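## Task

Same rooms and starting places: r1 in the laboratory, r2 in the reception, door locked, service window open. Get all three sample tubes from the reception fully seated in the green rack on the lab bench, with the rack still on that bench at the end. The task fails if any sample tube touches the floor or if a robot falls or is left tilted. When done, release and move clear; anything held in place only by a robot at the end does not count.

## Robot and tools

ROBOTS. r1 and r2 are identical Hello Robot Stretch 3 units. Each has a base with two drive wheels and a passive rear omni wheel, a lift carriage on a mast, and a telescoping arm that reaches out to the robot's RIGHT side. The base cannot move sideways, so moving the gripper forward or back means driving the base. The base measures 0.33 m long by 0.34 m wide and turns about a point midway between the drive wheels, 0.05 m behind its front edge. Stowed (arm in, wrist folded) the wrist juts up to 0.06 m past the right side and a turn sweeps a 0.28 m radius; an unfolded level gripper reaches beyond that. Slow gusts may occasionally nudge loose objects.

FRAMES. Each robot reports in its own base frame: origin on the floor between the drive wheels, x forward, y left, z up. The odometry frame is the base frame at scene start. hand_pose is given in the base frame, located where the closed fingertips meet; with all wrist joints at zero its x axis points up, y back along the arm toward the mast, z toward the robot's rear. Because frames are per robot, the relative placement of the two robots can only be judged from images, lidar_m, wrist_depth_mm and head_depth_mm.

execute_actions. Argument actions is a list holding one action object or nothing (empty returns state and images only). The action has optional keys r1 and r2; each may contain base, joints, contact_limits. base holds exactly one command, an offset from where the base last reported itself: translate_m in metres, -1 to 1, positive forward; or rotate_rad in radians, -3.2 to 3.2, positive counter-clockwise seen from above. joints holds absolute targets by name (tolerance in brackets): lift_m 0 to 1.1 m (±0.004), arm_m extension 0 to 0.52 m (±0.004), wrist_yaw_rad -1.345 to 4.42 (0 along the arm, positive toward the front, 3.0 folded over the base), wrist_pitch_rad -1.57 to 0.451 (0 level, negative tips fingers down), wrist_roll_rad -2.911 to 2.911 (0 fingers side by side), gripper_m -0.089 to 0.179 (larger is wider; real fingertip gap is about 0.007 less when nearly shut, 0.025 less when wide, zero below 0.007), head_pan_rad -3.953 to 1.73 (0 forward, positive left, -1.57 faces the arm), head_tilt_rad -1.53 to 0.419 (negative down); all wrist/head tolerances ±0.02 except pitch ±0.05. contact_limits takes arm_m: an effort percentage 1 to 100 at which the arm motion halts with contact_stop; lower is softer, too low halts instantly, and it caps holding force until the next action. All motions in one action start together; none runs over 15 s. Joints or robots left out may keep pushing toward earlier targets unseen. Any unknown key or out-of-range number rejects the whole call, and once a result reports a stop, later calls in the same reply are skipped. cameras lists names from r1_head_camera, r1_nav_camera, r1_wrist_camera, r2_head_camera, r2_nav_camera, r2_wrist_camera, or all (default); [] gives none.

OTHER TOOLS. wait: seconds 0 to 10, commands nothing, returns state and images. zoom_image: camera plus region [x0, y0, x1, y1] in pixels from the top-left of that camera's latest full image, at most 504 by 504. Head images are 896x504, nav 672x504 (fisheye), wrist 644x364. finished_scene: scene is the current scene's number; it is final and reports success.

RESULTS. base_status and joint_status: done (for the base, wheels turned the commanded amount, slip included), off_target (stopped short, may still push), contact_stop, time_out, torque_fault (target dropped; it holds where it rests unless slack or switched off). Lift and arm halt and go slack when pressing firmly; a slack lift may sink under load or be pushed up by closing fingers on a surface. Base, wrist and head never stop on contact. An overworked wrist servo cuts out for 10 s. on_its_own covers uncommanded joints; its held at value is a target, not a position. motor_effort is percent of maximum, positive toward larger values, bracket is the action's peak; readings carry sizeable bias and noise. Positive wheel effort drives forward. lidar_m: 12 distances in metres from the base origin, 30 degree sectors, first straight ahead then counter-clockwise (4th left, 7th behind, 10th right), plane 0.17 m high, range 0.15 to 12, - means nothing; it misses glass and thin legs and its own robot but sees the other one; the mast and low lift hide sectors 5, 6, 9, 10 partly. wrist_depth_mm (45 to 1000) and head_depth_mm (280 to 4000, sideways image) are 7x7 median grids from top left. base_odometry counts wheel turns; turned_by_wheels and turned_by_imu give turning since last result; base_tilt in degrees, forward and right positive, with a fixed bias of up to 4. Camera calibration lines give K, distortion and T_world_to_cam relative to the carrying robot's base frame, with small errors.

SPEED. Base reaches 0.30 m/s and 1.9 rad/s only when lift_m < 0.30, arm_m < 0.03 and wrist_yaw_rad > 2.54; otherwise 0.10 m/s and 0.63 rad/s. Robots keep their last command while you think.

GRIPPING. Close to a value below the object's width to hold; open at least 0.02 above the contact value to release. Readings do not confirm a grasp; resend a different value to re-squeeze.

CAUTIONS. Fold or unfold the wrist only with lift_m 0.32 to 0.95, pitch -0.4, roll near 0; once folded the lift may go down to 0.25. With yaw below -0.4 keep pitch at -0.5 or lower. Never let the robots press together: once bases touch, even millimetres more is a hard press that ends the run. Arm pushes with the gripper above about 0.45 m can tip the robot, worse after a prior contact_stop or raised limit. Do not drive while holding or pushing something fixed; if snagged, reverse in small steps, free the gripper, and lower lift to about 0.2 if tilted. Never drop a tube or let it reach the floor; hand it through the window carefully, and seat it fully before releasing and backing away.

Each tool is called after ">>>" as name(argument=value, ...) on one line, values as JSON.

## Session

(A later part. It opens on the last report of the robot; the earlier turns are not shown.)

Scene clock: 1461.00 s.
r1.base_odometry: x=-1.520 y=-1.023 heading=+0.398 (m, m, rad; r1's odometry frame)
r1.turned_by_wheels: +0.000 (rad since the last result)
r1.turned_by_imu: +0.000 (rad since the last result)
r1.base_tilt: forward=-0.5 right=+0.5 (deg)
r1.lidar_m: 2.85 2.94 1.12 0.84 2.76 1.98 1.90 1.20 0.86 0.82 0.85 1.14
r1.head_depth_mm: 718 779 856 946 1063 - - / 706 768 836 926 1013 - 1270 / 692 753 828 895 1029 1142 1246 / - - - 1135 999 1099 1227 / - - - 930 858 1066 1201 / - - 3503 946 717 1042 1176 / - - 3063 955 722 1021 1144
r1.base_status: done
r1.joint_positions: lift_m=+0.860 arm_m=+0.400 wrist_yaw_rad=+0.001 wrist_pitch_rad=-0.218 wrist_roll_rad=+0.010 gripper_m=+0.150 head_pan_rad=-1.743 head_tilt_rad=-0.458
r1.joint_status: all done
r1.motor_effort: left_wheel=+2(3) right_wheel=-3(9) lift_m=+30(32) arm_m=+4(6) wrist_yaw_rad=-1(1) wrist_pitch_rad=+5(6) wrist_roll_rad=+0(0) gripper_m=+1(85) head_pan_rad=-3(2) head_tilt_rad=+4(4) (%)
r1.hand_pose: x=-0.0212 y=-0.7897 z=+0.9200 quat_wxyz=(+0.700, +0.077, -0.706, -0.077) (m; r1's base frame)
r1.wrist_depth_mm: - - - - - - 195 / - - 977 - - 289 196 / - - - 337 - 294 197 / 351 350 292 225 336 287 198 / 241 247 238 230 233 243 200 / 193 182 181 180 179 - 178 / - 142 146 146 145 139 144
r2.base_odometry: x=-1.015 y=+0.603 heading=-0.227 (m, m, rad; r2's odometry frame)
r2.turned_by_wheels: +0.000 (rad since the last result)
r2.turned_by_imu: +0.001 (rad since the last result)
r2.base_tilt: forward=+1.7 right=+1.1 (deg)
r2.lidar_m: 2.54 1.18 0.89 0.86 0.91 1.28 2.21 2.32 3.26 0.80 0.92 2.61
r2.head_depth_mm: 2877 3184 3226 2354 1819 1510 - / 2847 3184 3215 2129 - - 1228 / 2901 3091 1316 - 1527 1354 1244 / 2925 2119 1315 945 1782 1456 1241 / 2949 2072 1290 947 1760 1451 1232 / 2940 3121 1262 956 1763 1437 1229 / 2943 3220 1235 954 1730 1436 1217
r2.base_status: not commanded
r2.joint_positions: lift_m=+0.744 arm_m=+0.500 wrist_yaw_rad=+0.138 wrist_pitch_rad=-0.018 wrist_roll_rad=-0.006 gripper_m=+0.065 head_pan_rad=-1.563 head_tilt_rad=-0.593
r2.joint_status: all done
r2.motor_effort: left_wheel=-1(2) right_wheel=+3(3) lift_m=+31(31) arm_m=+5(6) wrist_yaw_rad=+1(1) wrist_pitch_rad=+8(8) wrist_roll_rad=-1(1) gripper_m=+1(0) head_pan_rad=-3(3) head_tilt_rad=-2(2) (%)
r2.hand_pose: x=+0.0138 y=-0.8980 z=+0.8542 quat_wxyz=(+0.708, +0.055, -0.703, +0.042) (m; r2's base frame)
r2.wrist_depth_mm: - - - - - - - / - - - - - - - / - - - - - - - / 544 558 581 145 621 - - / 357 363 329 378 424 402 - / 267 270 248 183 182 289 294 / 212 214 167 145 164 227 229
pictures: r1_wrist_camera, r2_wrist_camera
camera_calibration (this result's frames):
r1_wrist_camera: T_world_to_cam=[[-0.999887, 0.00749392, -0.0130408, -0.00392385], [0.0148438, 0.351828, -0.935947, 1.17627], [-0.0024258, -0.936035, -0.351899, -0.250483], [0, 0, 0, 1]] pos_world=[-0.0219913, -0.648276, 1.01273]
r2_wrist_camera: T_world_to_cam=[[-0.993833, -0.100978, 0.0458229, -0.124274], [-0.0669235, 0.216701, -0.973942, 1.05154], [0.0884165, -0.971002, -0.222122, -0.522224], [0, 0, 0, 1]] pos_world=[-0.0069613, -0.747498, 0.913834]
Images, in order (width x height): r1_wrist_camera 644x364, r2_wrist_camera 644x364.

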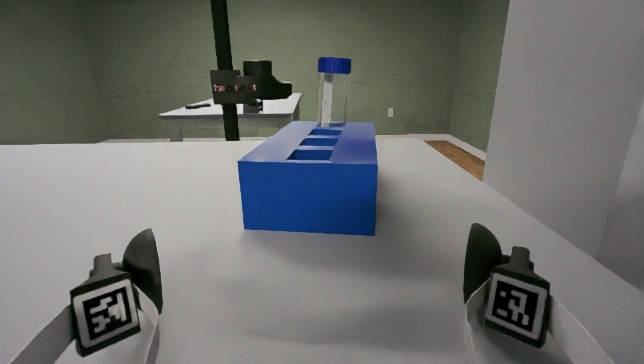

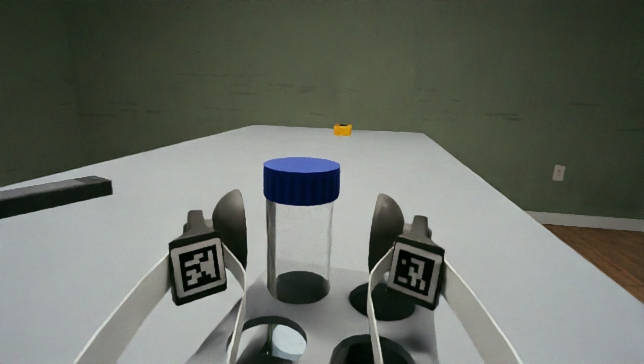

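>>> execute_actions(actions=[{"r1": {"joints": {"lift_m": 0.866, "arm_m": 0.505}}, "r2": {"joints": {"gripper_m": -0.02}}}], cameras=["r1_wrist_camera", "r2_wrist_camera"])

Scene clock: 1470.07 s.
r1.base_odometry: x=-1.520 y=-1.023 heading=+0.398 (m, m, rad; r1's odometry frame)
r1.turned_by_wheels: +0.000 (rad since the last result)
r1.turned_by_imu: +0.000 (rad since the last result)
r1.base_tilt: forward=-0.5 right=+0.5 (deg)
r1.lidar_m: 2.85 2.94 1.13 0.84 2.75 1.98 1.90 1.19 0.86 0.82 0.85 1.14
r1.head_depth_mm: 717 781 853 947 1056 - - / 705 763 838 923 1009 - 1260 / 693 755 822 887 1029 1137 1243 / - - - - 738 1103 1223 / - - - 881 746 1071 1215 / - - 3481 939 715 1042 1175 / - - 3013 952 721 1014 1146
r1.base_status: not commanded
r1.joint_positions: lift_m=+0.866 arm_m=+0.505 wrist_yaw_rad=+0.001 wrist_pitch_rad=-0.218 wrist_roll_rad=+0.010 gripper_m=+0.150 head_pan_rad=-1.743 head_tilt_rad=-0.458
r1.joint_status: all done
r1.motor_effort: left_wheel=+2(3) right_wheel=-3(3) lift_m=+36(36) arm_m=+4(4) wrist_yaw_rad=-1(1) wrist_pitch_rad=+5(5) wrist_roll_rad=+0(0) gripper_m=+2(0) head_pan_rad=-3(3) head_tilt_rad=+5(5) (%)
r1.hand_pose: x=-0.0212 y=-0.8947 z=+0.9257 quat_wxyz=(+0.700, +0.077, -0.706, -0.077) (m; r1's base frame)
r1.wrist_depth_mm: - - - - - - 193 / - - 892 - - - 193 / - - - - - - 194 / 370 367 332 200 325 - 195 / 253 261 139 158 157 259 196 / 201 186 133 127 125 - 179 / - 148 142 135 134 146 151
r2.base_odometry: x=-1.015 y=+0.603 heading=-0.227 (m, m, rad; r2's odometry frame)
r2.turned_by_wheels: +0.000 (rad since the last result)
r2.turned_by_imu: +0.001 (rad since the last result)
r2.base_tilt: forward=+1.7 right=+1.1 (deg)
r2.lidar_m: 2.54 1.18 0.89 0.87 0.91 1.28 2.20 2.31 3.26 0.80 0.92 2.62
r2.head_depth_mm: 2925 3114 3277 2321 1813 1510 - / 2856 3155 3235 2098 - - 1224 / 2938 3104 1323 - 1518 1355 1247 / 2890 2115 1365 943 1775 1464 1236 / 2957 2067 1282 953 1760 1448 1231 / 2962 3106 1266 958 1753 1438 1227 / 2975 3238 1237 955 1733 1426 1223
r2.base_status: not commanded
r2.joint_positions: lift_m=+0.744 arm_m=+0.500 wrist_yaw_rad=+0.139 wrist_pitch_rad=-0.018 wrist_roll_rad=-0.006 gripper_m=-0.019 head_pan_rad=-1.563 head_tilt_rad=-0.593
r2.joint_status: all done
r2.motor_effort: left_wheel=-2(1) right_wheel=+3(3) lift_m=+31(30) arm_m=+5(5) wrist_yaw_rad=+0(2) wrist_pitch_rad=+9(9) wrist_roll_rad=-1(1) gripper_m=-16(90) head_pan_rad=-3(3) head_tilt_rad=-2(2) (%)
r2.hand_pose: x=+0.0139 y=-0.8979 z=+0.8542 quat_wxyz=(+0.708, +0.055, -0.703, +0.043) (m; r2's base frame)
r2.wrist_depth_mm: - - - - - - - / - - - - - - - / - - - - - - - / 543 559 578 141 622 - - / 358 363 398 353 397 398 - / 267 270 207 179 286 289 294 / 212 213 183 145 140 227 228
pictures: r1_wrist_camera, r2_wrist_camera
camera_calibration (this result's frames):
r1_wrist_camera: T_world_to_cam=[[-0.999887, 0.0075012, -0.0130372, -0.00306035], [0.014844, 0.352216, -0.935801, 1.21874], [-0.0024277, -0.935889, -0.352288, -0.346246], [0, 0, 0, 1]] pos_world=[-0.0219915, -0.753283, 1.01848]
r2_wrist_camera: T_world_to_cam=[[-0.993767, -0.10162, 0.0458252, -0.124688], [-0.0670718, 0.216723, -0.973926, 1.05154], [0.0890386, -0.97093, -0.222188, -0.522106], [0, 0, 0, 1]] pos_world=[-0.00689487, -0.747491, 0.913827]
Images, in order (width x height): r1_wrist_camera 644x364, r2_wrist_camera 644x364.

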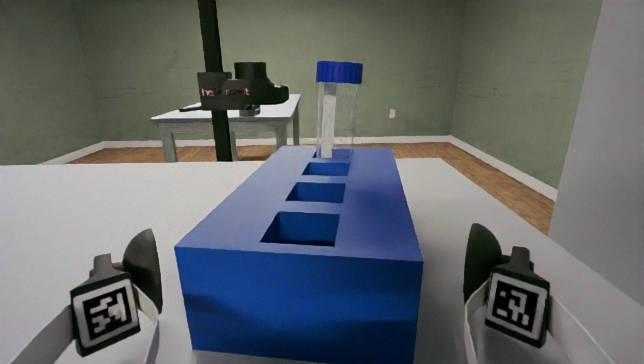

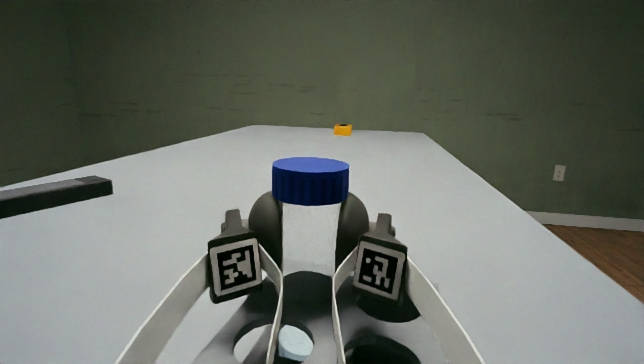

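>>> execute_actions(actions=[{"r1": {"joints": {"gripper_m": 0.06}}, "r2": {"joints": {"lift_m": 0.82}}}], cameras=["r1_wrist_camera", "r2_wrist_camera"])

Scene clock: 1474.10 s.
r1.base_odometry: x=-1.520 y=-1.023 heading=+0.398 (m, m, rad; r1's odometry frame)
r1.turned_by_wheels: +0.000 (rad since the last result)
r1.turned_by_imu: +0.000 (rad since the last result)
r1.base_tilt: forward=-0.6 right=+0.5 (deg)
r1.lidar_m: 2.85 2.95 1.13 0.83 2.75 1.98 1.89 1.20 0.86 0.82 0.85 1.14
r1.head_depth_mm: 719 783 857 949 1059 - - / 703 763 837 925 1011 - 1264 / 695 754 826 893 1027 1136 1236 / - - - - 739 1102 1229 / - - - 885 744 1071 1214 / - - 2689 943 715 1039 1165 / - - 2673 953 722 1012 1147
r1.base_status: not commanded
r1.joint_positions: lift_m=+0.866 arm_m=+0.505 wrist_yaw_rad=-0.002 wrist_pitch_rad=-0.219 wrist_roll_rad=+0.010 gripper_m=+0.061 head_pan_rad=-1.743 head_tilt_rad=-0.458
r1.joint_status: all done
r1.motor_effort: left_wheel=+2(3) right_wheel=-2(5) lift_m=+36(37) arm_m=+4(4) wrist_yaw_rad=+1(2) wrist_pitch_rad=+5(5) wrist_roll_rad=+0(0) gripper_m=-19(95) head_pan_rad=-3(2) head_tilt_rad=+4(5) (%)
r1.hand_pose: x=-0.0220 y=-0.8946 z=+0.9255 quat_wxyz=(+0.700, +0.076, -0.706, -0.079) (m; r1's base frame)
r1.wrist_depth_mm: - - - - - - 191 / - - 901 - - - 192 / - - - - - - 193 / 366 363 331 201 323 - 194 / 251 250 138 146 141 243 194 / 191 200 131 128 126 186 178 / 160 148 141 137 136 146 150
r2.base_odometry: x=-1.015 y=+0.603 heading=-0.227 (m, m, rad; r2's odometry frame)
r2.turned_by_wheels: +0.000 (rad since the last result)
r2.turned_by_imu: +0.001 (rad since the last result)
r2.base_tilt: forward=+1.7 right=+1.0 (deg)
r2.lidar_m: 2.53 1.19 0.89 0.87 0.91 1.28 2.20 2.30 3.25 0.80 0.93 2.61
r2.head_depth_mm: 2869 3148 3267 2363 1881 - - / 2901 3140 3244 - - 1481 1252 / 2898 3032 1486 941 1406 1354 1241 / 2912 2106 1465 900 1775 1451 1243 / 2936 2057 1279 954 1765 1448 1234 / 2949 3099 1255 956 1744 1447 1229 / 2949 3192 1238 949 1726 1433 1218
r2.base_status: not commanded
r2.joint_positions: lift_m=+0.820 arm_m=+0.500 wrist_yaw_rad=+0.139 wrist_pitch_rad=-0.019 wrist_roll_rad=-0.006 gripper_m=-0.019 head_pan_rad=-1.563 head_tilt_rad=-0.593
r2.joint_status: all done
r2.motor_effort: left_wheel=-1(1) right_wheel=+3(3) lift_m=+40(41) arm_m=+5(5) wrist_yaw_rad=+1(1) wrist_pitch_rad=+9(10) wrist_roll_rad=-1(1) gripper_m=-16(15) head_pan_rad=-2(2) head_tilt_rad=-2(2) (%)
r2.hand_pose: x=+0.0139 y=-0.8979 z=+0.9297 quat_wxyz=(+0.708, +0.056, -0.703, +0.042) (m; r2's base frame)
r2.wrist_depth_mm: - - - - - - - / - - - - - - - / - - - - - - - / - - 883 142 928 - - / 529 538 591 535 593 - - / 397 404 378 396 426 431 - / 317 321 324 181 332 340 -
pictures: r1_wrist_camera, r2_wrist_camera
camera_calibration (this result's frames):
r1_wrist_camera: T_world_to_cam=[[-0.999857, 0.0107668, -0.0130289, -0.000946267], [0.015991, 0.352945, -0.935507, 1.21894], [-0.00547392, -0.935582, -0.353067, -0.345334], [0, 0, 0, 1]] pos_world=[-0.0223286, -0.753298, 1.01839]
r2_wrist_camera: T_world_to_cam=[[-0.993761, -0.101663, 0.0458614, -0.128219], [-0.0672033, 0.217664, -0.973707, 1.12565], [0.089008, -0.970715, -0.223138, -0.50424], [0, 0, 0, 1]] pos_world=[-0.00689074, -0.747522, 0.989416]
Images, in order (width x height): r1_wrist_camera 644x364, r2_wrist_camera 644x364.

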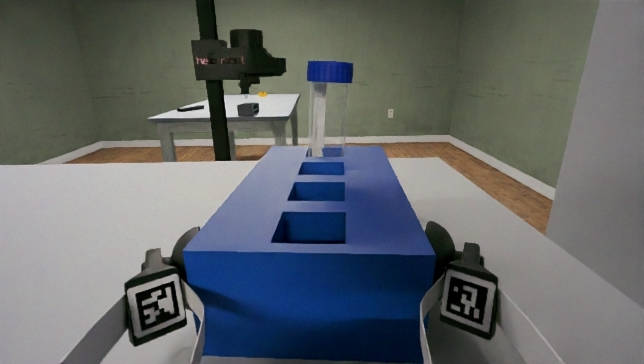

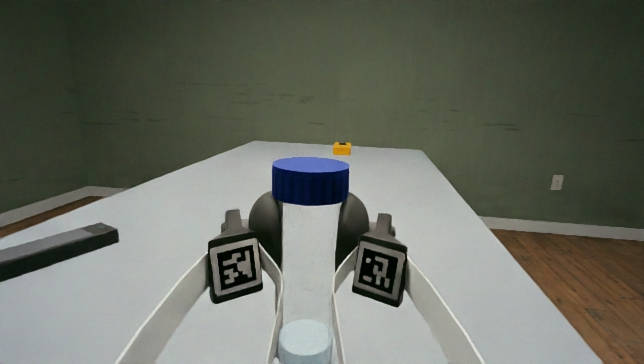

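>>> execute_actions(actions=[{"r1": {"base": {"translate_m": 0.28}, "joints": {"arm_m": 0.405, "head_pan_rad": -1.57, "head_tilt_rad": -0.6}}, "r2": {"base": {"rotate_rad": -1.9}, "joints": {"lift_m": 0.945, "arm_m": 0.25, "wrist_yaw_rad": 0.09}}}], cameras=["r1_wrist_camera", "r1_head_camera"])

Scene clock: 1486.70 s.
r1.base_odometry: x=-1.262 y=-0.914 heading=+0.398 (m, m, rad; r1's odometry frame)
r1.turned_by_wheels: +0.000 (rad since the last result)
r1.turned_by_imu: -0.001 (rad since the last result)
r1.base_tilt: forward=-0.6 right=+0.6 (deg)
r1.lidar_m: 2.57 2.65 0.96 0.83 3.14 2.27 2.18 1.19 0.85 0.82 0.84 1.14
r1.head_depth_mm: - - 1003 761 - 1323 1191 / - - 2477 686 1090 1297 1203 / - - 3888 689 1086 1294 1213 / - 3449 1054 732 1083 1288 1213 / 1465 2712 1064 756 1079 1287 1215 / - - 1080 730 1075 1278 1224 / - - 1089 736 1071 1276 1225
r1.base_status: done
r1.joint_positions: lift_m=+0.866 arm_m=+0.405 wrist_yaw_rad=-0.002 wrist_pitch_rad=-0.221 wrist_roll_rad=+0.010 gripper_m=+0.061 head_pan_rad=-1.577 head_tilt_rad=-0.593
r1.joint_status: all done
r1.motor_effort: left_wheel=+1(4) right_wheel=-2(5) lift_m=+36(35) arm_m=-3(4) wrist_yaw_rad=+2(2) wrist_pitch_rad=+6(6) wrist_roll_rad=+0(0) gripper_m=-21(19) head_pan_rad=+3(14) head_tilt_rad=-5(21) (%)
r1.hand_pose: x=-0.0220 y=-0.7950 z=+0.9250 quat_wxyz=(+0.700, +0.077, -0.706, -0.079) (m; r1's base frame)
r1.wrist_depth_mm: - - - - - - - / - - - - - - - / - - - - - - - / 367 362 330 201 324 349 345 / 251 250 138 146 141 243 241 / 191 200 130 128 126 186 185 / 160 147 140 137 137 145 150
r2.base_odometry: x=-1.015 y=+0.603 heading=-2.127 (m, m, rad; r2's odometry frame)
r2.turned_by_wheels: -1.900 (rad since the last result)
r2.turned_by_imu: -1.867 (rad since the last result)
r2.base_tilt: forward=+1.7 right=+1.1 (deg)
r2.lidar_m: 0.80 2.26 0.92 2.54 1.79 1.02 0.87 0.87 0.99 1.66 2.21 2.51
r2.head_depth_mm: 1368 1397 1390 - 1620 1479 1264 / 1636 1690 - 1845 1755 1474 1256 / 1931 2105 - 2043 1777 1466 1248 / 1925 2139 - 2183 1769 1469 1244 / 1880 2069 2286 2226 1754 1449 1235 / 1847 2009 2246 2191 1739 1445 1229 / 1789 1961 2168 2196 1733 1426 1223
r2.base_status: done
r2.joint_positions: lift_m=+0.945 arm_m=+0.250 wrist_yaw_rad=+0.091 wrist_pitch_rad=-0.019 wrist_roll_rad=-0.006 gripper_m=-0.019 head_pan_rad=-1.563 head_tilt_rad=-0.593
r2.joint_status: all done
r2.motor_effort: left_wheel=+2(6) right_wheel=-3(10) lift_m=+40(42) arm_m=-7(8) wrist_yaw_rad=-1(4) wrist_pitch_rad=+9(9) wrist_roll_rad=-1(1) gripper_m=-16(16) head_pan_rad=-4(3) head_tilt_rad=-3(3) (%)
r2.hand_pose: x=+0.0018 y=-0.6500 z=+1.0546 quat_wxyz=(+0.709, +0.039, -0.704, +0.025) (m; r2's base frame)
r2.wrist_depth_mm: - - - - - 917 700 / - - - - - 936 694 / - - - - - 934 696 / - - - 141 - 944 712 / - - - - - 943 700 / - - - - - 971 703 / - - - 181 - 960 701
pictures: r1_head_camera (sideways: a quarter turn clockwise sets it upright), r1_wrist_camera
camera_calibration (this result's frames):
r1_head_camera: T_world_to_cam=[[0.0116498, 0.570284, -0.821365, 1.09006], [0.99948, 0.0180549, 0.0267118, -0.0381033], [0.030063, -0.821249, -0.569778, 0.698553], [0, 0, 0, 1]] pos_world=[0.00438397, -0.04727, 1.29437]
r1_wrist_camera: T_world_to_cam=[[-0.999855, 0.0109831, -0.0130107, -0.00191709], [0.0160605, 0.354627, -0.93487, 1.1841], [-0.00565378, -0.934943, -0.354752, -0.250177], [0, 0, 0, 1]] pos_world=[-0.0223485, -0.653794, 1.0182]
Images, in order (width x height): r1_head_camera 896x504, r1_wrist_camera 644x364.

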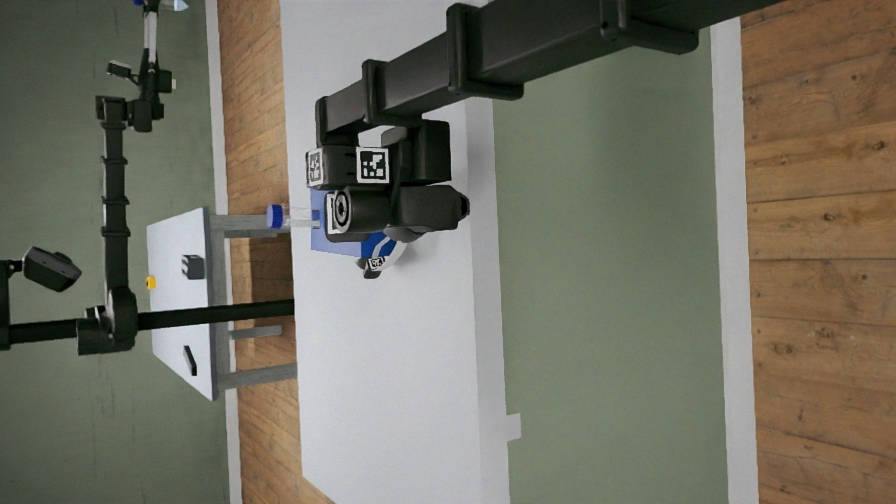

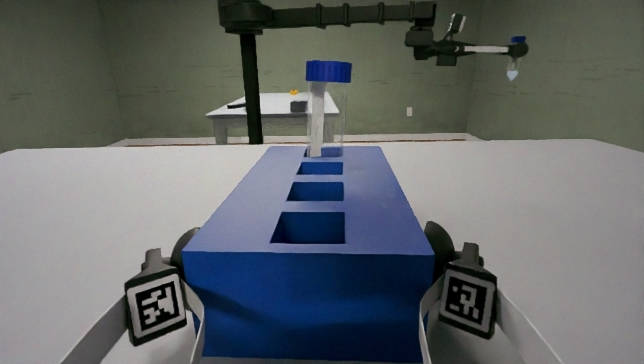

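>>> execute_actions(actions=[{"r1": {"joints": {"gripper_m": 0.125}}, "r2": {"base": {"rotate_rad": -0.4}}}], cameras=[])

>>> execute_actions(actions=[{"r1": {"joints": {"wrist_pitch_rad": 0.0, "lift_m": 0.877}}, "r2": {"base": {"rotate_rad": -0.35}}}], cameras=["r1_wrist_camera"])

Scene clock: 1498.57 s.
r1.base_odometry: x=-1.262 y=-0.914 heading=+0.398 (m, m, rad; r1's odometry frame)
r1.turned_by_wheels: +0.000 (rad since the last result)
r1.turned_by_imu: +0.000 (rad since the last result)
r1.base_tilt: forward=-0.6 right=+0.5 (deg)
r1.lidar_m: 2.57 2.65 0.96 0.84 3.15 2.28 2.18 1.19 0.85 0.82 0.84 1.13
r1.head_depth_mm: - - 1008 762 - 1319 1202 / - - 2481 688 1088 1297 1195 / - - 3953 688 1090 1288 1209 / - 3437 1117 719 1079 1290 1218 / 1511 2699 1053 755 1082 1284 1218 / - - 1077 728 1082 1284 1223 / - - 1088 737 1081 1279 1234
r1.base_status: not commanded
r1.joint_positions: lift_m=+0.866 arm_m=+0.405 wrist_yaw_rad=+0.002 wrist_pitch_rad=-0.221 wrist_roll_rad=+0.010 gripper_m=+0.125 head_pan_rad=-1.577 head_tilt_rad=-0.593
r1.joint_status: all done
r1.motor_effort: left_wheel=+2(2) right_wheel=-4(4) lift_m=+36(35) arm_m=-3(3) wrist_yaw_rad=-1(1) wrist_pitch_rad=+5(6) wrist_roll_rad=+0(0) gripper_m=+0(80) head_pan_rad=+3(3) head_tilt_rad=-5(4) (%)
r1.hand_pose: x=-0.0210 y=-0.7950 z=+0.9250 quat_wxyz=(+0.700, +0.078, -0.706, -0.078) (m; r1's base frame)
r1.wrist_depth_mm: - - - - 780 - - / - - - - - - - / - - - - - - - / 366 363 329 201 321 349 345 / 252 249 139 146 145 244 240 / 191 - 133 130 127 195 185 / - 148 142 138 136 145 150
r2.base_odometry: x=-1.015 y=+0.603 heading=-2.527 (m, m, rad; r2's odometry frame)
r2.turned_by_wheels: -0.400 (rad since the last result)
r2.turned_by_imu: -0.392 (rad since the last result)
r2.base_tilt: forward=+1.6 right=+1.0 (deg)
r2.lidar_m: 2.71 0.80 0.93 2.83 2.54 1.49 0.95 0.86 0.87 1.07 2.10 2.22
r2.head_depth_mm: 859 919 939 - 1171 1251 1254 / 943 1007 - 1205 1289 1385 1254 / 1039 1124 - 1352 1472 1467 1253 / 1162 1257 - 1621 1666 1456 1242 / 1301 1448 1601 1837 1763 1448 1235 / 1509 1681 1911 2068 1747 1442 1227 / 1774 2032 2278 2205 1738 1424 1228
r2.base_status: done
r2.joint_positions: lift_m=+0.945 arm_m=+0.250 wrist_yaw_rad=+0.091 wrist_pitch_rad=-0.019 wrist_roll_rad=-0.006 gripper_m=-0.019 head_pan_rad=-1.563 head_tilt_rad=-0.593
r2.joint_status: not commanded
r2.motor_effort: left_wheel=+2(6) right_wheel=-3(9) lift_m=+40(40) arm_m=-6(7) wrist_yaw_rad=-1(1) wrist_pitch_rad=+10(9) wrist_roll_rad=-1(1) gripper_m=-16(16) head_pan_rad=-4(3) head_tilt_rad=-2(2) (%)
r2.hand_pose: x=+0.0018 y=-0.6500 z=+1.0546 quat_wxyz=(+0.709, +0.039, -0.704, +0.025) (m; r2's base frame)
r2.wrist_depth_mm: - - - 861 641 503 416 / - - - 872 639 514 423 / - - - 891 663 525 443 / - - - 141 677 540 455 / - - - 962 667 542 481 / - - - 974 650 553 414 / - - - 180 756 338 323
pictures: none
No camera images: the call's "cameras" was empty. Leave "cameras" out to get every camera's image.

Scene clock: 1500.07 s.
r1.base_odometry: x=-1.262 y=-0.914 heading=+0.398 (m, m, rad; r1's odometry frame)
r1.turned_by_wheels: +0.000 (rad since the last result)
r1.turned_by_imu: +0.000 (rad since the last result)
r1.base_tilt: forward=-0.6 right=+0.6 (deg)
r1.lidar_m: 2.56 2.65 0.96 0.84 3.14 2.28 2.18 1.19 0.85 0.82 0.84 1.13
r1.head_depth_mm: - - 1006 - - 1309 1197 / - - 3886 705 1092 1291 1209 / - - - 687 1086 1299 1214 / - 3012 2606 749 1077 1289 1218 / 1567 2744 1055 757 1080 1283 1221 / - - 1072 730 1080 1283 1234 / - - 1094 737 1076 1270 1232
r1.base_status: not commanded
r1.joint_positions: lift_m=+0.877 arm_m=+0.405 wrist_yaw_rad=+0.002 wrist_pitch_rad=-0.025 wrist_roll_rad=+0.010 gripper_m=+0.125 head_pan_rad=-1.577 head_tilt_rad=-0.593
r1.joint_status: all done
r1.motor_effort: left_wheel=+3(2) right_wheel=-4(4) lift_m=+36(35) arm_m=-3(3) wrist_yaw_rad=-2(1) wrist_pitch_rad=+7(8) wrist_roll_rad=+0(0) gripper_m=+1(1) head_pan_rad=+3(3) head_tilt_rad=-4(4) (%)
r1.hand_pose: x=-0.0210 y=-0.8058 z=+0.9851 quat_wxyz=(+0.704, +0.010, -0.710, -0.009) (m; r1's base frame)
r1.wrist_depth_mm: - - - - - - - / - - - - - - - / - - - - - - - / - - - - - - - / 524 520 506 495 498 489 483 / 340 - 323 214 286 346 320 / 263 236 170 164 172 230 241
r2.base_odometry: x=-1.015 y=+0.603 heading=-2.876 (m, m, rad; r2's odometry frame)
r2.turned_by_wheels: -0.350 (rad since the last result)
r2.turned_by_imu: -0.344 (rad since the last result)
r2.base_tilt: forward=+1.6 right=+1.0 (deg)
r2.lidar_m: 2.29 3.16 0.80 0.92 2.64 2.54 1.22 0.90 0.87 0.90 1.24 2.21
r2.head_depth_mm: - - - - 1039 1153 1229 / - - - 1018 1105 1250 1259 / - - - 1085 1198 1349 1250 / 840 929 - 1179 1295 1419 1239 / 891 981 1066 1235 1415 1447 1233 / 952 1050 1171 1350 1558 1438 1225 / 1009 1128 1278 1481 1659 1431 1218
r2.base_status: done
r2.joint_positions: lift_m=+0.945 arm_m=+0.250 wrist_yaw_rad=+0.091 wrist_pitch_rad=-0.019 wrist_roll_rad=-0.006 gripper_m=-0.019 head_pan_rad=-1.563 head_tilt_rad=-0.593
r2.joint_status: not commanded
r2.motor_effort: left_wheel=+2(5) right_wheel=-3(9) lift_m=+40(40) arm_m=-6(7) wrist_yaw_rad=-1(0) wrist_pitch_rad=+9(10) wrist_roll_rad=-1(1) gripper_m=-16(15) head_pan_rad=-3(3) head_tilt_rad=-2(2) (%)
r2.hand_pose: x=+0.0018 y=-0.6500 z=+1.0546 quat_wxyz=(+0.709, +0.039, -0.704, +0.025) (m; r2's base frame)
r2.wrist_depth_mm: 942 711 577 493 - - - / - 746 590 504 - - - / - 792 621 530 - - - / - 852 657 141 - - - / - 885 722 540 557 563 580 / - 951 370 377 401 411 418 / - - 755 181 315 322 324
pictures: r1_wrist_camera
camera_calibration (this result's frames):
r1_wrist_camera: T_world_to_cam=[[-0.999887, 0.00409434, -0.0144663, -0.00408651], [0.0149459, 0.166381, -0.985948, 1.14267], [-0.00162989, -0.986053, -0.166424, -0.465577], [0, 0, 0, 1]] pos_world=[-0.0219231, -0.649185, 1.04907]
Images, in order (width x height): r1_wrist_camera 644x364.

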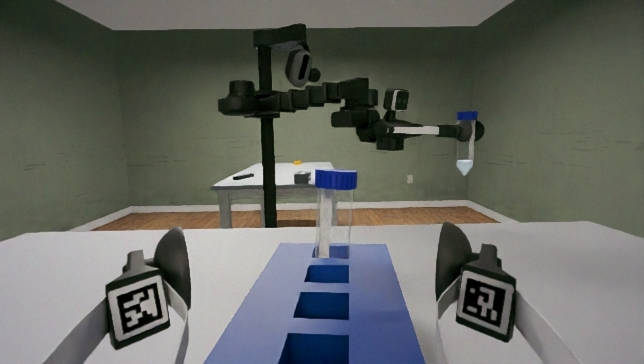

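>>> execute_actions(actions=[{"r1": {"joints": {"arm_m": 0.508, "gripper_m": 0.08, "wrist_yaw_rad": -0.045}}, "r2": {"base": {"rotate_rad": -0.472}}}], cameras=["r1_wrist_camera", "r2_wrist_camera"])

Scene clock: 1508.60 s.
r1.base_odometry: x=-1.262 y=-0.914 heading=+0.398 (m, m, rad; r1's odometry frame)
r1.turned_by_wheels: +0.000 (rad since the last result)
r1.turned_by_imu: +0.000 (rad since the last result)
r1.base_tilt: forward=-0.5 right=+0.6 (deg)
r1.lidar_m: 2.57 2.65 0.96 0.83 3.17 2.27 2.18 1.19 0.85 0.82 0.84 1.13
r1.head_depth_mm: - - 1006 - - 1314 1198 / - - 3868 737 1092 1291 1202 / - - - 743 1086 1293 1207 / - 1839 1024 752 1084 1294 1207 / - 3060 1055 755 1077 1292 1218 / - - 1074 729 1082 1279 1223 / - - 1095 737 1075 1277 1230
r1.base_status: not commanded
r1.joint_positions: lift_m=+0.877 arm_m=+0.508 wrist_yaw_rad=-0.043 wrist_pitch_rad=-0.024 wrist_roll_rad=+0.010 gripper_m=+0.080 head_pan_rad=-1.577 head_tilt_rad=-0.593
r1.joint_status: all done
r1.motor_effort: left_wheel=+2(2) right_wheel=-4(3) lift_m=+36(36) arm_m=+4(4) wrist_yaw_rad=-1(3) wrist_pitch_rad=+7(7) wrist_roll_rad=+0(0) gripper_m=+1(84) head_pan_rad=+4(3) head_tilt_rad=-4(4) (%)
r1.hand_pose: x=-0.0325 y=-0.9081 z=+0.9853 quat_wxyz=(+0.704, -0.006, -0.710, -0.024) (m; r1's base frame)
r1.wrist_depth_mm: - - - - - - - / - - - - - - - / - - - - - - - / - - - - - - - / - - - - - - - / 340 337 331 306 326 324 320 / 249 247 164 159 176 242 240
r2.base_odometry: x=-1.015 y=+0.603 heading=+2.935 (m, m, rad; r2's odometry frame)
r2.turned_by_wheels: -0.472 (rad since the last result)
r2.turned_by_imu: -0.463 (rad since the last result)
r2.base_tilt: forward=+1.6 right=+1.0 (deg)
r2.lidar_m: 2.20 2.33 0.81 0.80 3.43 2.60 2.54 1.16 0.89 0.86 0.92 1.31
r2.head_depth_mm: - - - - 1102 1277 1261 / - 2760 - 1013 1104 1295 1251 / - 2969 - 1035 1124 1307 1244 / 1655 1030 - 1012 1132 1324 1244 / - - 928 780 1142 1336 1234 / - - 938 774 1156 1337 1231 / - - 928 768 1172 1345 1219
r2.base_status: done
r2.joint_positions: lift_m=+0.945 arm_m=+0.250 wrist_yaw_rad=+0.091 wrist_pitch_rad=-0.019 wrist_roll_rad=-0.006 gripper_m=-0.019 head_pan_rad=-1.563 head_tilt_rad=-0.593
r2.joint_status: not commanded
r2.motor_effort: left_wheel=+2(6) right_wheel=-3(9) lift_m=+40(40) arm_m=-7(7) wrist_yaw_rad=+0(1) wrist_pitch_rad=+9(9) wrist_roll_rad=-1(1) gripper_m=-16(16) head_pan_rad=-3(2) head_tilt_rad=-3(2) (%)
r2.hand_pose: x=+0.0018 y=-0.6500 z=+1.0546 quat_wxyz=(+0.709, +0.039, -0.704, +0.025) (m; r2's base frame)
r2.wrist_depth_mm: - - - - - - - / - - - - - - - / 535 - - 650 - - - / 541 - - 141 - - - / 498 516 558 414 562 564 586 / 378 385 359 374 403 408 418 / 301 300 307 181 313 322 324
pictures: r1_wrist_camera, r2_wrist_camera
camera_calibration (this result's frames):
r1_wrist_camera: T_world_to_cam=[[-0.998691, 0.0490518, -0.0144715, 0.0257082], [0.0223771, 0.164674, -0.986094, 1.15892], [-0.0459866, -0.985128, -0.165557, -0.567894], [0, 0, 0, 1]] pos_world=[-0.0263741, -0.751553, 1.04916]
r2_wrist_camera: T_world_to_cam=[[-0.997475, -0.054207, 0.0458829, -0.0899519], [-0.0567999, 0.221099, -0.973596, 1.19456], [0.042631, -0.973744, -0.223619, -0.236031], [0, 0, 0, 1]] pos_world=[-0.0118114, -0.498827, 1.11437]
Images, in order (width x height): r1_wrist_camera 644x364, r2_wrist_camera 644x364.

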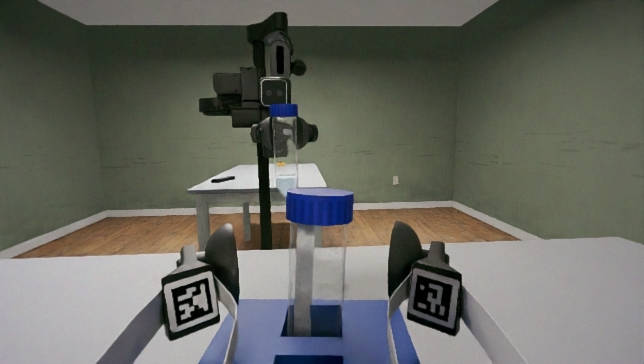

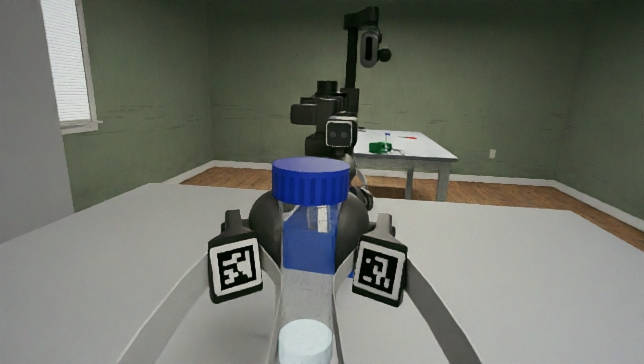

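>>> execute_actions(actions=[{"r1": {"joints": {"arm_m": 0.513, "gripper_m": -0.02}}}], cameras=[])

>>> execute_actions(actions=[{"r1": {"joints": {"lift_m": 0.95}}}], cameras=["r1_wrist_camera", "r2_wrist_camera", "r2_head_camera"])

Scene clock: 1512.57 s.
r1.base_odometry: x=-1.262 y=-0.914 heading=+0.398 (m, m, rad; r1's odometry frame)
r1.turned_by_wheels: +0.000 (rad since the last result)
r1.turned_by_imu: +0.000 (rad since the last result)
r1.base_tilt: forward=-0.6 right=+0.5 (deg)
r1.lidar_m: 2.57 2.65 0.96 0.84 3.14 2.27 2.18 1.19 0.85 0.82 0.85 1.13
r1.head_depth_mm: - - 1008 - - 1311 1203 / - - 3869 734 1084 1296 1204 / - - - 745 1087 1295 1210 / - 1844 1050 748 1086 1291 1218 / - 3093 1067 754 1081 1283 1214 / - - 1077 730 1081 1283 1222 / - - 1089 738 1076 1279 1237
r1.base_status: not commanded
r1.joint_positions: lift_m=+0.877 arm_m=+0.513 wrist_yaw_rad=-0.043 wrist_pitch_rad=-0.024 wrist_roll_rad=+0.010 gripper_m=-0.019 head_pan_rad=-1.577 head_tilt_rad=-0.593
r1.joint_status: all done
r1.motor_effort: left_wheel=+3(2) right_wheel=-4(4) lift_m=+36(36) arm_m=+5(5) wrist_yaw_rad=-1(2) wrist_pitch_rad=+6(7) wrist_roll_rad=+0(0) gripper_m=-20(94) head_pan_rad=+3(4) head_tilt_rad=-4(4) (%)
r1.hand_pose: x=-0.0325 y=-0.9131 z=+0.9853 quat_wxyz=(+0.704, -0.006, -0.710, -0.024) (m; r1's base frame)
r1.wrist_depth_mm: - - - - - - - / - - - - - - - / - - - - - - - / - - - - - - - / - - - 179 - - - / 339 336 359 185 335 323 320 / 249 248 153 165 159 242 239
r2.base_odometry: x=-1.015 y=+0.603 heading=+2.935 (m, m, rad; r2's odometry frame)
r2.turned_by_wheels: +0.000 (rad since the last result)
r2.turned_by_imu: +0.001 (rad since the last result)
r2.base_tilt: forward=+1.7 right=+1.0 (deg)
r2.lidar_m: 2.20 2.33 0.81 0.80 3.46 2.60 2.53 1.16 0.89 0.86 0.91 1.31
r2.head_depth_mm: - - - - 1094 1279 1263 / - 2797 - 1008 1110 1295 1255 / - 2940 - 1028 1117 1309 1253 / 1652 1029 - 1011 1135 1332 1240 / - - 948 783 1142 1342 1230 / - - 939 772 1157 1343 1223 / - - 926 769 1170 1349 1224
r2.base_status: not commanded
r2.joint_positions: lift_m=+0.945 arm_m=+0.250 wrist_yaw_rad=+0.091 wrist_pitch_rad=-0.019 wrist_roll_rad=-0.006 gripper_m=-0.019 head_pan_rad=-1.563 head_tilt_rad=-0.593
r2.joint_status: not commanded
r2.motor_effort: left_wheel=+2(2) right_wheel=-3(3) lift_m=+40(40) arm_m=-6(6) wrist_yaw_rad=-1(1) wrist_pitch_rad=+9(9) wrist_roll_rad=-1(1) gripper_m=-16(16) head_pan_rad=-3(3) head_tilt_rad=-2(2) (%)
r2.hand_pose: x=+0.0018 y=-0.6500 z=+1.0546 quat_wxyz=(+0.709, +0.039, -0.704, +0.025) (m; r2's base frame)
r2.wrist_depth_mm: - - - - - - - / - - - - - - - / 539 - - 654 - - - / 542 - - 141 - - - / 501 518 558 413 560 562 590 / 377 383 360 373 406 408 414 / 299 302 308 181 313 321 325
pictures: none
No camera images: the call's "cameras" was empty. Leave "cameras" out to get every camera's image.

Scene clock: 1514.07 s.
r1.base_odometry: x=-1.262 y=-0.914 heading=+0.398 (m, m, rad; r1's odometry frame)
r1.turned_by_wheels: +0.000 (rad since the last result)
r1.turned_by_imu: +0.000 (rad since the last result)
r1.base_tilt: forward=-0.6 right=+0.5 (deg)
r1.lidar_m: 2.57 2.65 0.96 0.84 3.13 2.28 2.18 1.19 0.85 0.82 0.84 1.13
r1.head_depth_mm: - - - 696 1089 1297 1202 / - - 955 738 1089 1291 1202 / - - 906 744 1081 1298 1213 / - 1806 989 750 1087 1298 1213 / - 3076 1062 754 1085 1288 1219 / - - 1076 728 1077 1287 1227 / - - 1093 738 1077 1291 1229
r1.base_status: not commanded
r1.joint_positions: lift_m=+0.950 arm_m=+0.513 wrist_yaw_rad=-0.043 wrist_pitch_rad=-0.025 wrist_roll_rad=+0.010 gripper_m=-0.019 head_pan_rad=-1.577 head_tilt_rad=-0.593
r1.joint_status: all done
r1.motor_effort: left_wheel=+2(2) right_wheel=-4(3) lift_m=+36(39) arm_m=+4(4) wrist_yaw_rad=-1(2) wrist_pitch_rad=+7(7) wrist_roll_rad=+0(0) gripper_m=-19(19) head_pan_rad=+4(4) head_tilt_rad=-4(4) (%)
r1.hand_pose: x=-0.0325 y=-0.9130 z=+1.0581 quat_wxyz=(+0.704, -0.006, -0.710, -0.024) (m; r1's base frame)
r1.wrist_depth_mm: - - - - - - - / - - - - - - - / - - 634 - - - - / - - - - - - - / - - - 180 - - - / - - - 185 - - - / 370 369 349 330 346 361 356
r2.base_odometry: x=-1.015 y=+0.603 heading=+2.935 (m, m, rad; r2's odometry frame)
r2.turned_by_wheels: +0.000 (rad since the last result)
r2.turned_by_imu: +0.000 (rad since the last result)
r2.base_tilt: forward=+1.6 right=+1.0 (deg)
r2.lidar_m: 2.20 2.32 0.81 0.80 3.45 2.60 2.54 1.16 0.88 0.86 0.91 1.31
r2.head_depth_mm: - - - - 1102 1284 1262 / - 2772 - 1009 1108 1292 1254 / - 2969 - 1030 1126 1313 1247 / 1551 944 - 1012 1133 1324 1234 / - - 950 781 1145 1347 1230 / - - 941 776 1149 1343 1219 / - - 927 771 1174 1345 1220
r2.base_status: not commanded
r2.joint_positions: lift_m=+0.945 arm_m=+0.250 wrist_yaw_rad=+0.091 wrist_pitch_rad=-0.019 wrist_roll_rad=-0.006 gripper_m=-0.019 head_pan_rad=-1.563 head_tilt_rad=-0.593
r2.joint_status: not commanded
r2.motor_effort: left_wheel=+2(2) right_wheel=-3(3) lift_m=+40(40) arm_m=-6(7) wrist_yaw_rad=-1(1) wrist_pitch_rad=+9(9) wrist_roll_rad=-1(1) gripper_m=-16(16) head_pan_rad=-3(2) head_tilt_rad=-2(2) (%)
r2.hand_pose: x=+0.0018 y=-0.6500 z=+1.0546 quat_wxyz=(+0.709, +0.039, -0.704, +0.025) (m; r2's base frame)
r2.wrist_depth_mm: - - - - - - - / - - - 632 - - - / 540 - - 611 - - - / 541 - - 141 - - - / 506 515 559 415 564 564 587 / 377 380 357 375 405 406 417 / 302 302 307 181 312 322 325
pictures: r1_wrist_camera, r2_head_camera (sideways: a quarter turn clockwise sets it upright), r2_wrist_camera
camera_calibration (this result's frames):
r1_wrist_camera: T_world_to_cam=[[-0.998691, 0.0490674, -0.0144662, 0.0270144], [0.022415, 0.165543, -0.985948, 1.23213], [-0.0459831, -0.984981, -0.166426, -0.559693], [0, 0, 0, 1]] pos_world=[-0.0263757, -0.756583, 1.12206]
r2_head_camera: T_world_to_cam=[[-0.0606642, 0.568411, -0.820505, 1.0834], [0.997728, 0.0104049, -0.0665591, 0.0825646], [-0.0292956, -0.822679, -0.567751, 0.693465], [0, 0, 0, 1]] pos_world=[0.00366224, -0.046178, 1.28815]
r2_wrist_camera: T_world_to_cam=[[-0.997475, -0.0542069, 0.0458829, -0.0899519], [-0.0567999, 0.221099, -0.973596, 1.19456], [0.042631, -0.973744, -0.223619, -0.236031], [0, 0, 0, 1]] pos_world=[-0.0118114, -0.498827, 1.11437]
Images, in order (width x height): r1_wrist_camera 644x364, r2_head_camera 896x504, r2_wrist_camera 644x364.

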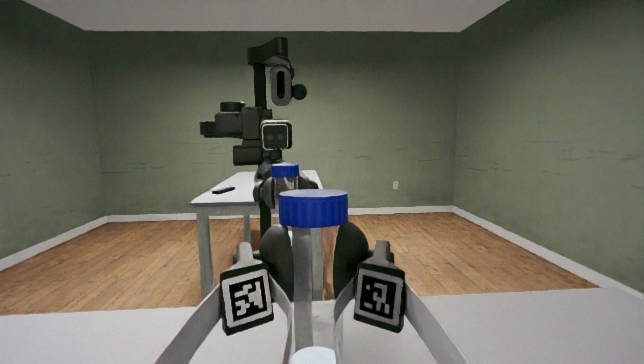

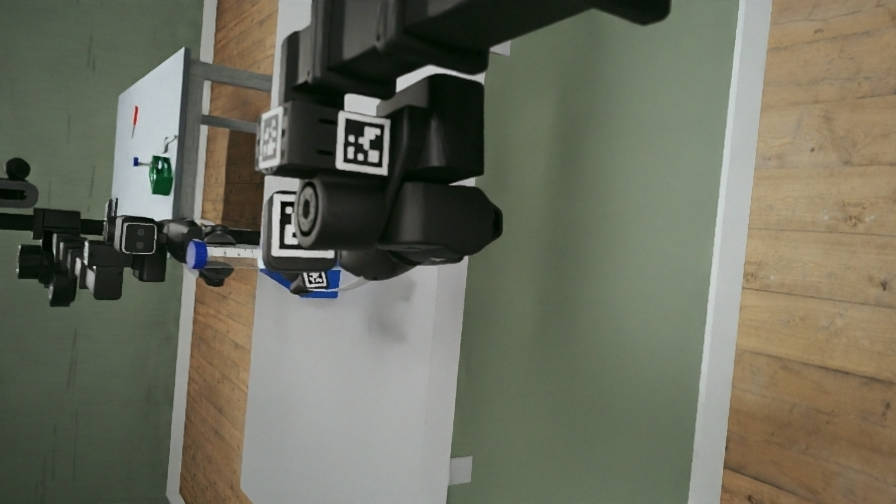

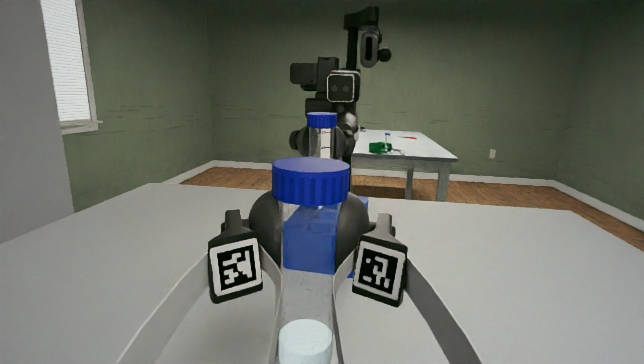

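>>> zoom_image(camera="r2_wrist_camera", region=[270, 90, 380, 170])

Region (270, 90, 380, 170) of r2_wrist_camera's 644x364 image, scaled by 4.582; it fills the top 367 rows of this view, and the rest is white.

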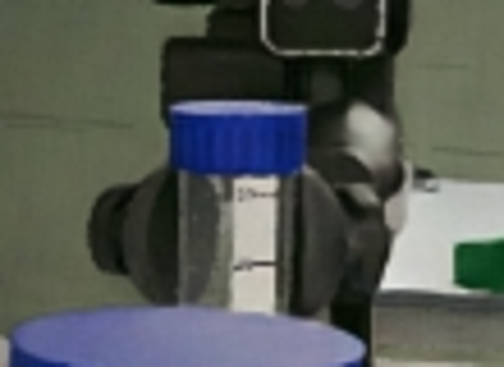

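>>> execute_actions(actions=[{"r1": {"base": {"rotate_rad": 3.013}, "joints": {"arm_m": 0.45, "lift_m": 0.93, "wrist_yaw_rad": 0.0}}, "r2": {"joints": {"arm_m": 0.5, "wrist_yaw_rad": 0.13}}}], cameras=["r1_head_camera", "r2_head_camera", "r2_wrist_camera"])

Scene clock: 1538.90 s.
r1.base_odometry: x=-1.262 y=-0.914 heading=-2.872 (m, m, rad; r1's odometry frame)
r1.turned_by_wheels: +3.013 (rad since the last result)
r1.turned_by_imu: +3.082 (rad since the last result)
r1.base_tilt: forward=-0.6 right=+0.5 (deg)
r1.lidar_m: 2.18 1.33 0.88 0.82 0.83 1.04 2.17 2.59 0.96 0.84 0.84 2.36
r1.head_depth_mm: 3124 3423 3725 - 1646 1368 1191 / 3087 3353 - 1040 1774 1432 1200 / 3033 3285 - 1006 1805 1447 1204 / 2982 3230 1369 982 1798 1445 1216 / 2959 3199 1438 1017 1646 1352 1222 / 2961 3248 3168 1075 1754 1467 1228 / 2929 3179 3422 2453 1840 1470 1232
r1.base_status: done
r1.joint_positions: lift_m=+0.930 arm_m=+0.450 wrist_yaw_rad=-0.001 wrist_pitch_rad=-0.025 wrist_roll_rad=+0.010 gripper_m=-0.019 head_pan_rad=-1.577 head_tilt_rad=-0.593
r1.joint_status: all done
r1.motor_effort: left_wheel=-2(6) right_wheel=+2(9) lift_m=+30(29) arm_m=-4(2) wrist_yaw_rad=+1(5) wrist_pitch_rad=+7(7) wrist_roll_rad=+0(0) gripper_m=-19(19) head_pan_rad=+4(3) head_tilt_rad=-4(3) (%)
r1.hand_pose: x=-0.0218 y=-0.8508 z=+1.0383 quat_wxyz=(+0.704, +0.009, -0.710, -0.010) (m; r1's base frame)
r1.wrist_depth_mm: - - - - - - - / - - - - - - - / - - - - - - - / - - - - - - - / - - - 179 - - - / - - 809 185 770 - - / - 602 534 505 530 550 -
r2.base_odometry: x=-1.015 y=+0.603 heading=+2.935 (m, m, rad; r2's odometry frame)
r2.turned_by_wheels: +0.000 (rad since the last result)
r2.turned_by_imu: +0.002 (rad since the last result)
r2.base_tilt: forward=+1.6 right=+1.1 (deg)
r2.lidar_m: 2.21 2.34 0.81 0.80 3.43 2.59 2.54 1.16 0.88 0.87 0.91 1.31
r2.head_depth_mm: - - - - 1117 1279 1266 / - 2702 915 775 1107 1282 1251 / 1431 2524 883 768 1119 1306 1246 / - - 887 758 1124 1325 1238 / - - 948 781 1147 1341 1230 / - - 940 771 1165 1343 1221 / - - 922 767 1172 1349 1221
r2.base_status: not commanded
r2.joint_positions: lift_m=+0.945 arm_m=+0.500 wrist_yaw_rad=+0.129 wrist_pitch_rad=-0.019 wrist_roll_rad=-0.006 gripper_m=-0.019 head_pan_rad=-1.563 head_tilt_rad=-0.593
r2.joint_status: all done
r2.motor_effort: left_wheel=+2(2) right_wheel=-3(3) lift_m=+40(40) arm_m=+5(6) wrist_yaw_rad=+2(3) wrist_pitch_rad=+9(10) wrist_roll_rad=-1(1) gripper_m=-16(16) head_pan_rad=-3(3) head_tilt_rad=-2(2) (%)
r2.hand_pose: x=+0.0114 y=-0.8982 z=+1.0546 quat_wxyz=(+0.708, +0.052, -0.703, +0.039) (m; r2's base frame)
r2.wrist_depth_mm: - - - - - - - / - - - - 828 - - / - - - - - - - / - - - 141 - - - / - 516 - 503 - - - / 376 382 360 287 400 404 417 / 299 299 304 180 289 320 323
pictures: r1_head_camera (sideways: a quarter turn clockwise sets it upright), r2_head_camera (sideways: a quarter turn clockwise sets it upright), r2_wrist_camera
camera_calibration (this result's frames):
r1_head_camera: T_world_to_cam=[[0.011578, 0.570434, -0.821262, 1.08993], [0.999478, 0.0181776, 0.0267162, -0.038109], [0.0301684, -0.821142, -0.569926, 0.698745], [0, 0, 0, 1]] pos_world=[0.00439001, -0.0472689, 1.29436]
r2_head_camera: T_world_to_cam=[[-0.060664, 0.568411, -0.820505, 1.0834], [0.997728, 0.0104047, -0.0665591, 0.0825646], [-0.0292958, -0.822679, -0.567751, 0.693465], [0, 0, 0, 1]] pos_world=[0.00366223, -0.046178, 1.28815]
r2_wrist_camera: T_world_to_cam=[[-0.99474, -0.091586, 0.0458828, -0.1275], [-0.0650537, 0.218813, -0.973596, 1.24803], [0.079128, -0.971459, -0.22362, -0.476515], [0, 0, 0, 1]] pos_world=[-0.00793492, -0.747677, 1.11437]
Images, in order (width x height): r1_head_camera 896x504, r2_head_camera 896x504, r2_wrist_camera 644x364.

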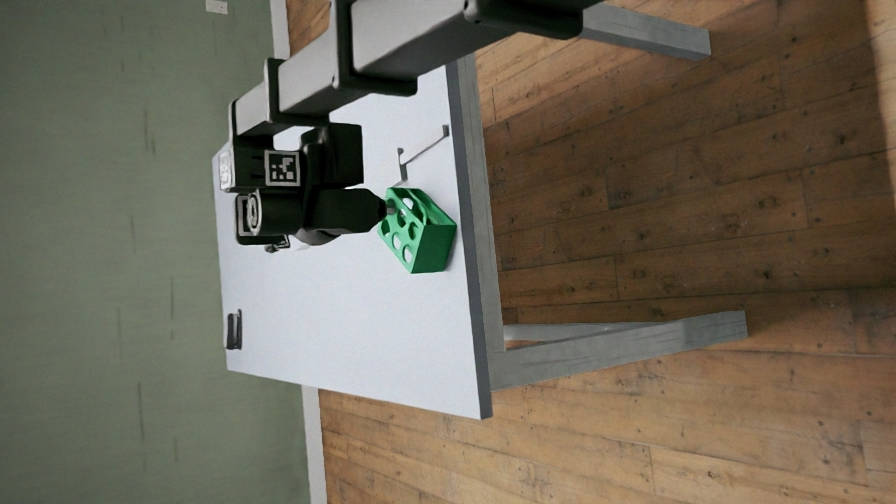

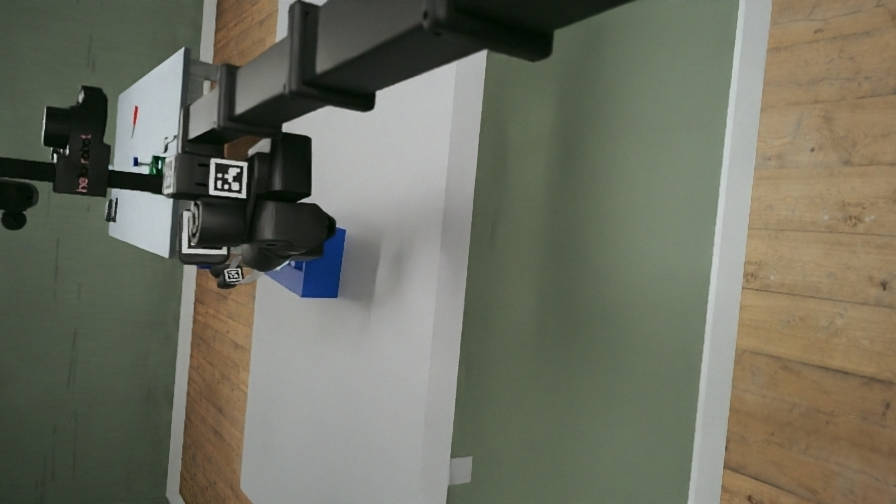

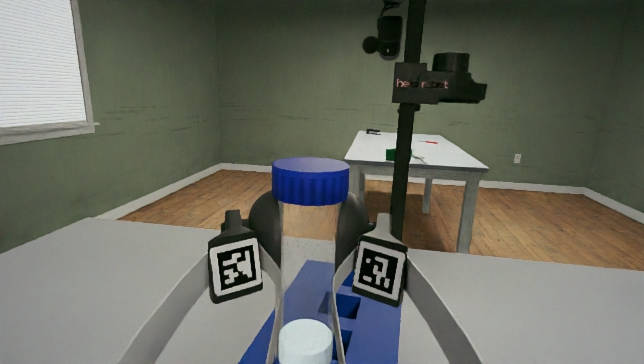

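>>> zoom_image(camera="r1_head_camera", region=[340, 170, 480, 290])

Region (340, 170, 480, 290) of r1_head_camera's 896x504 image, scaled by 3.600, with more detail than that image has; it fills the top 432 rows of this view, and the rest is white.

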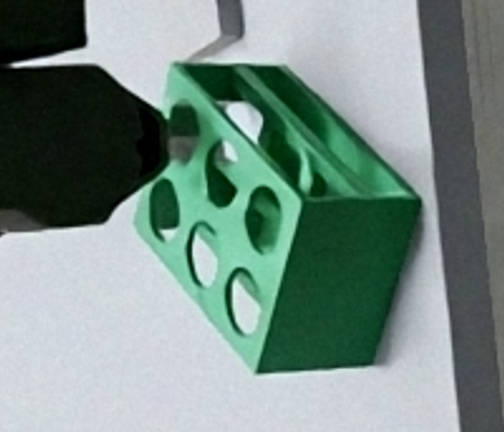

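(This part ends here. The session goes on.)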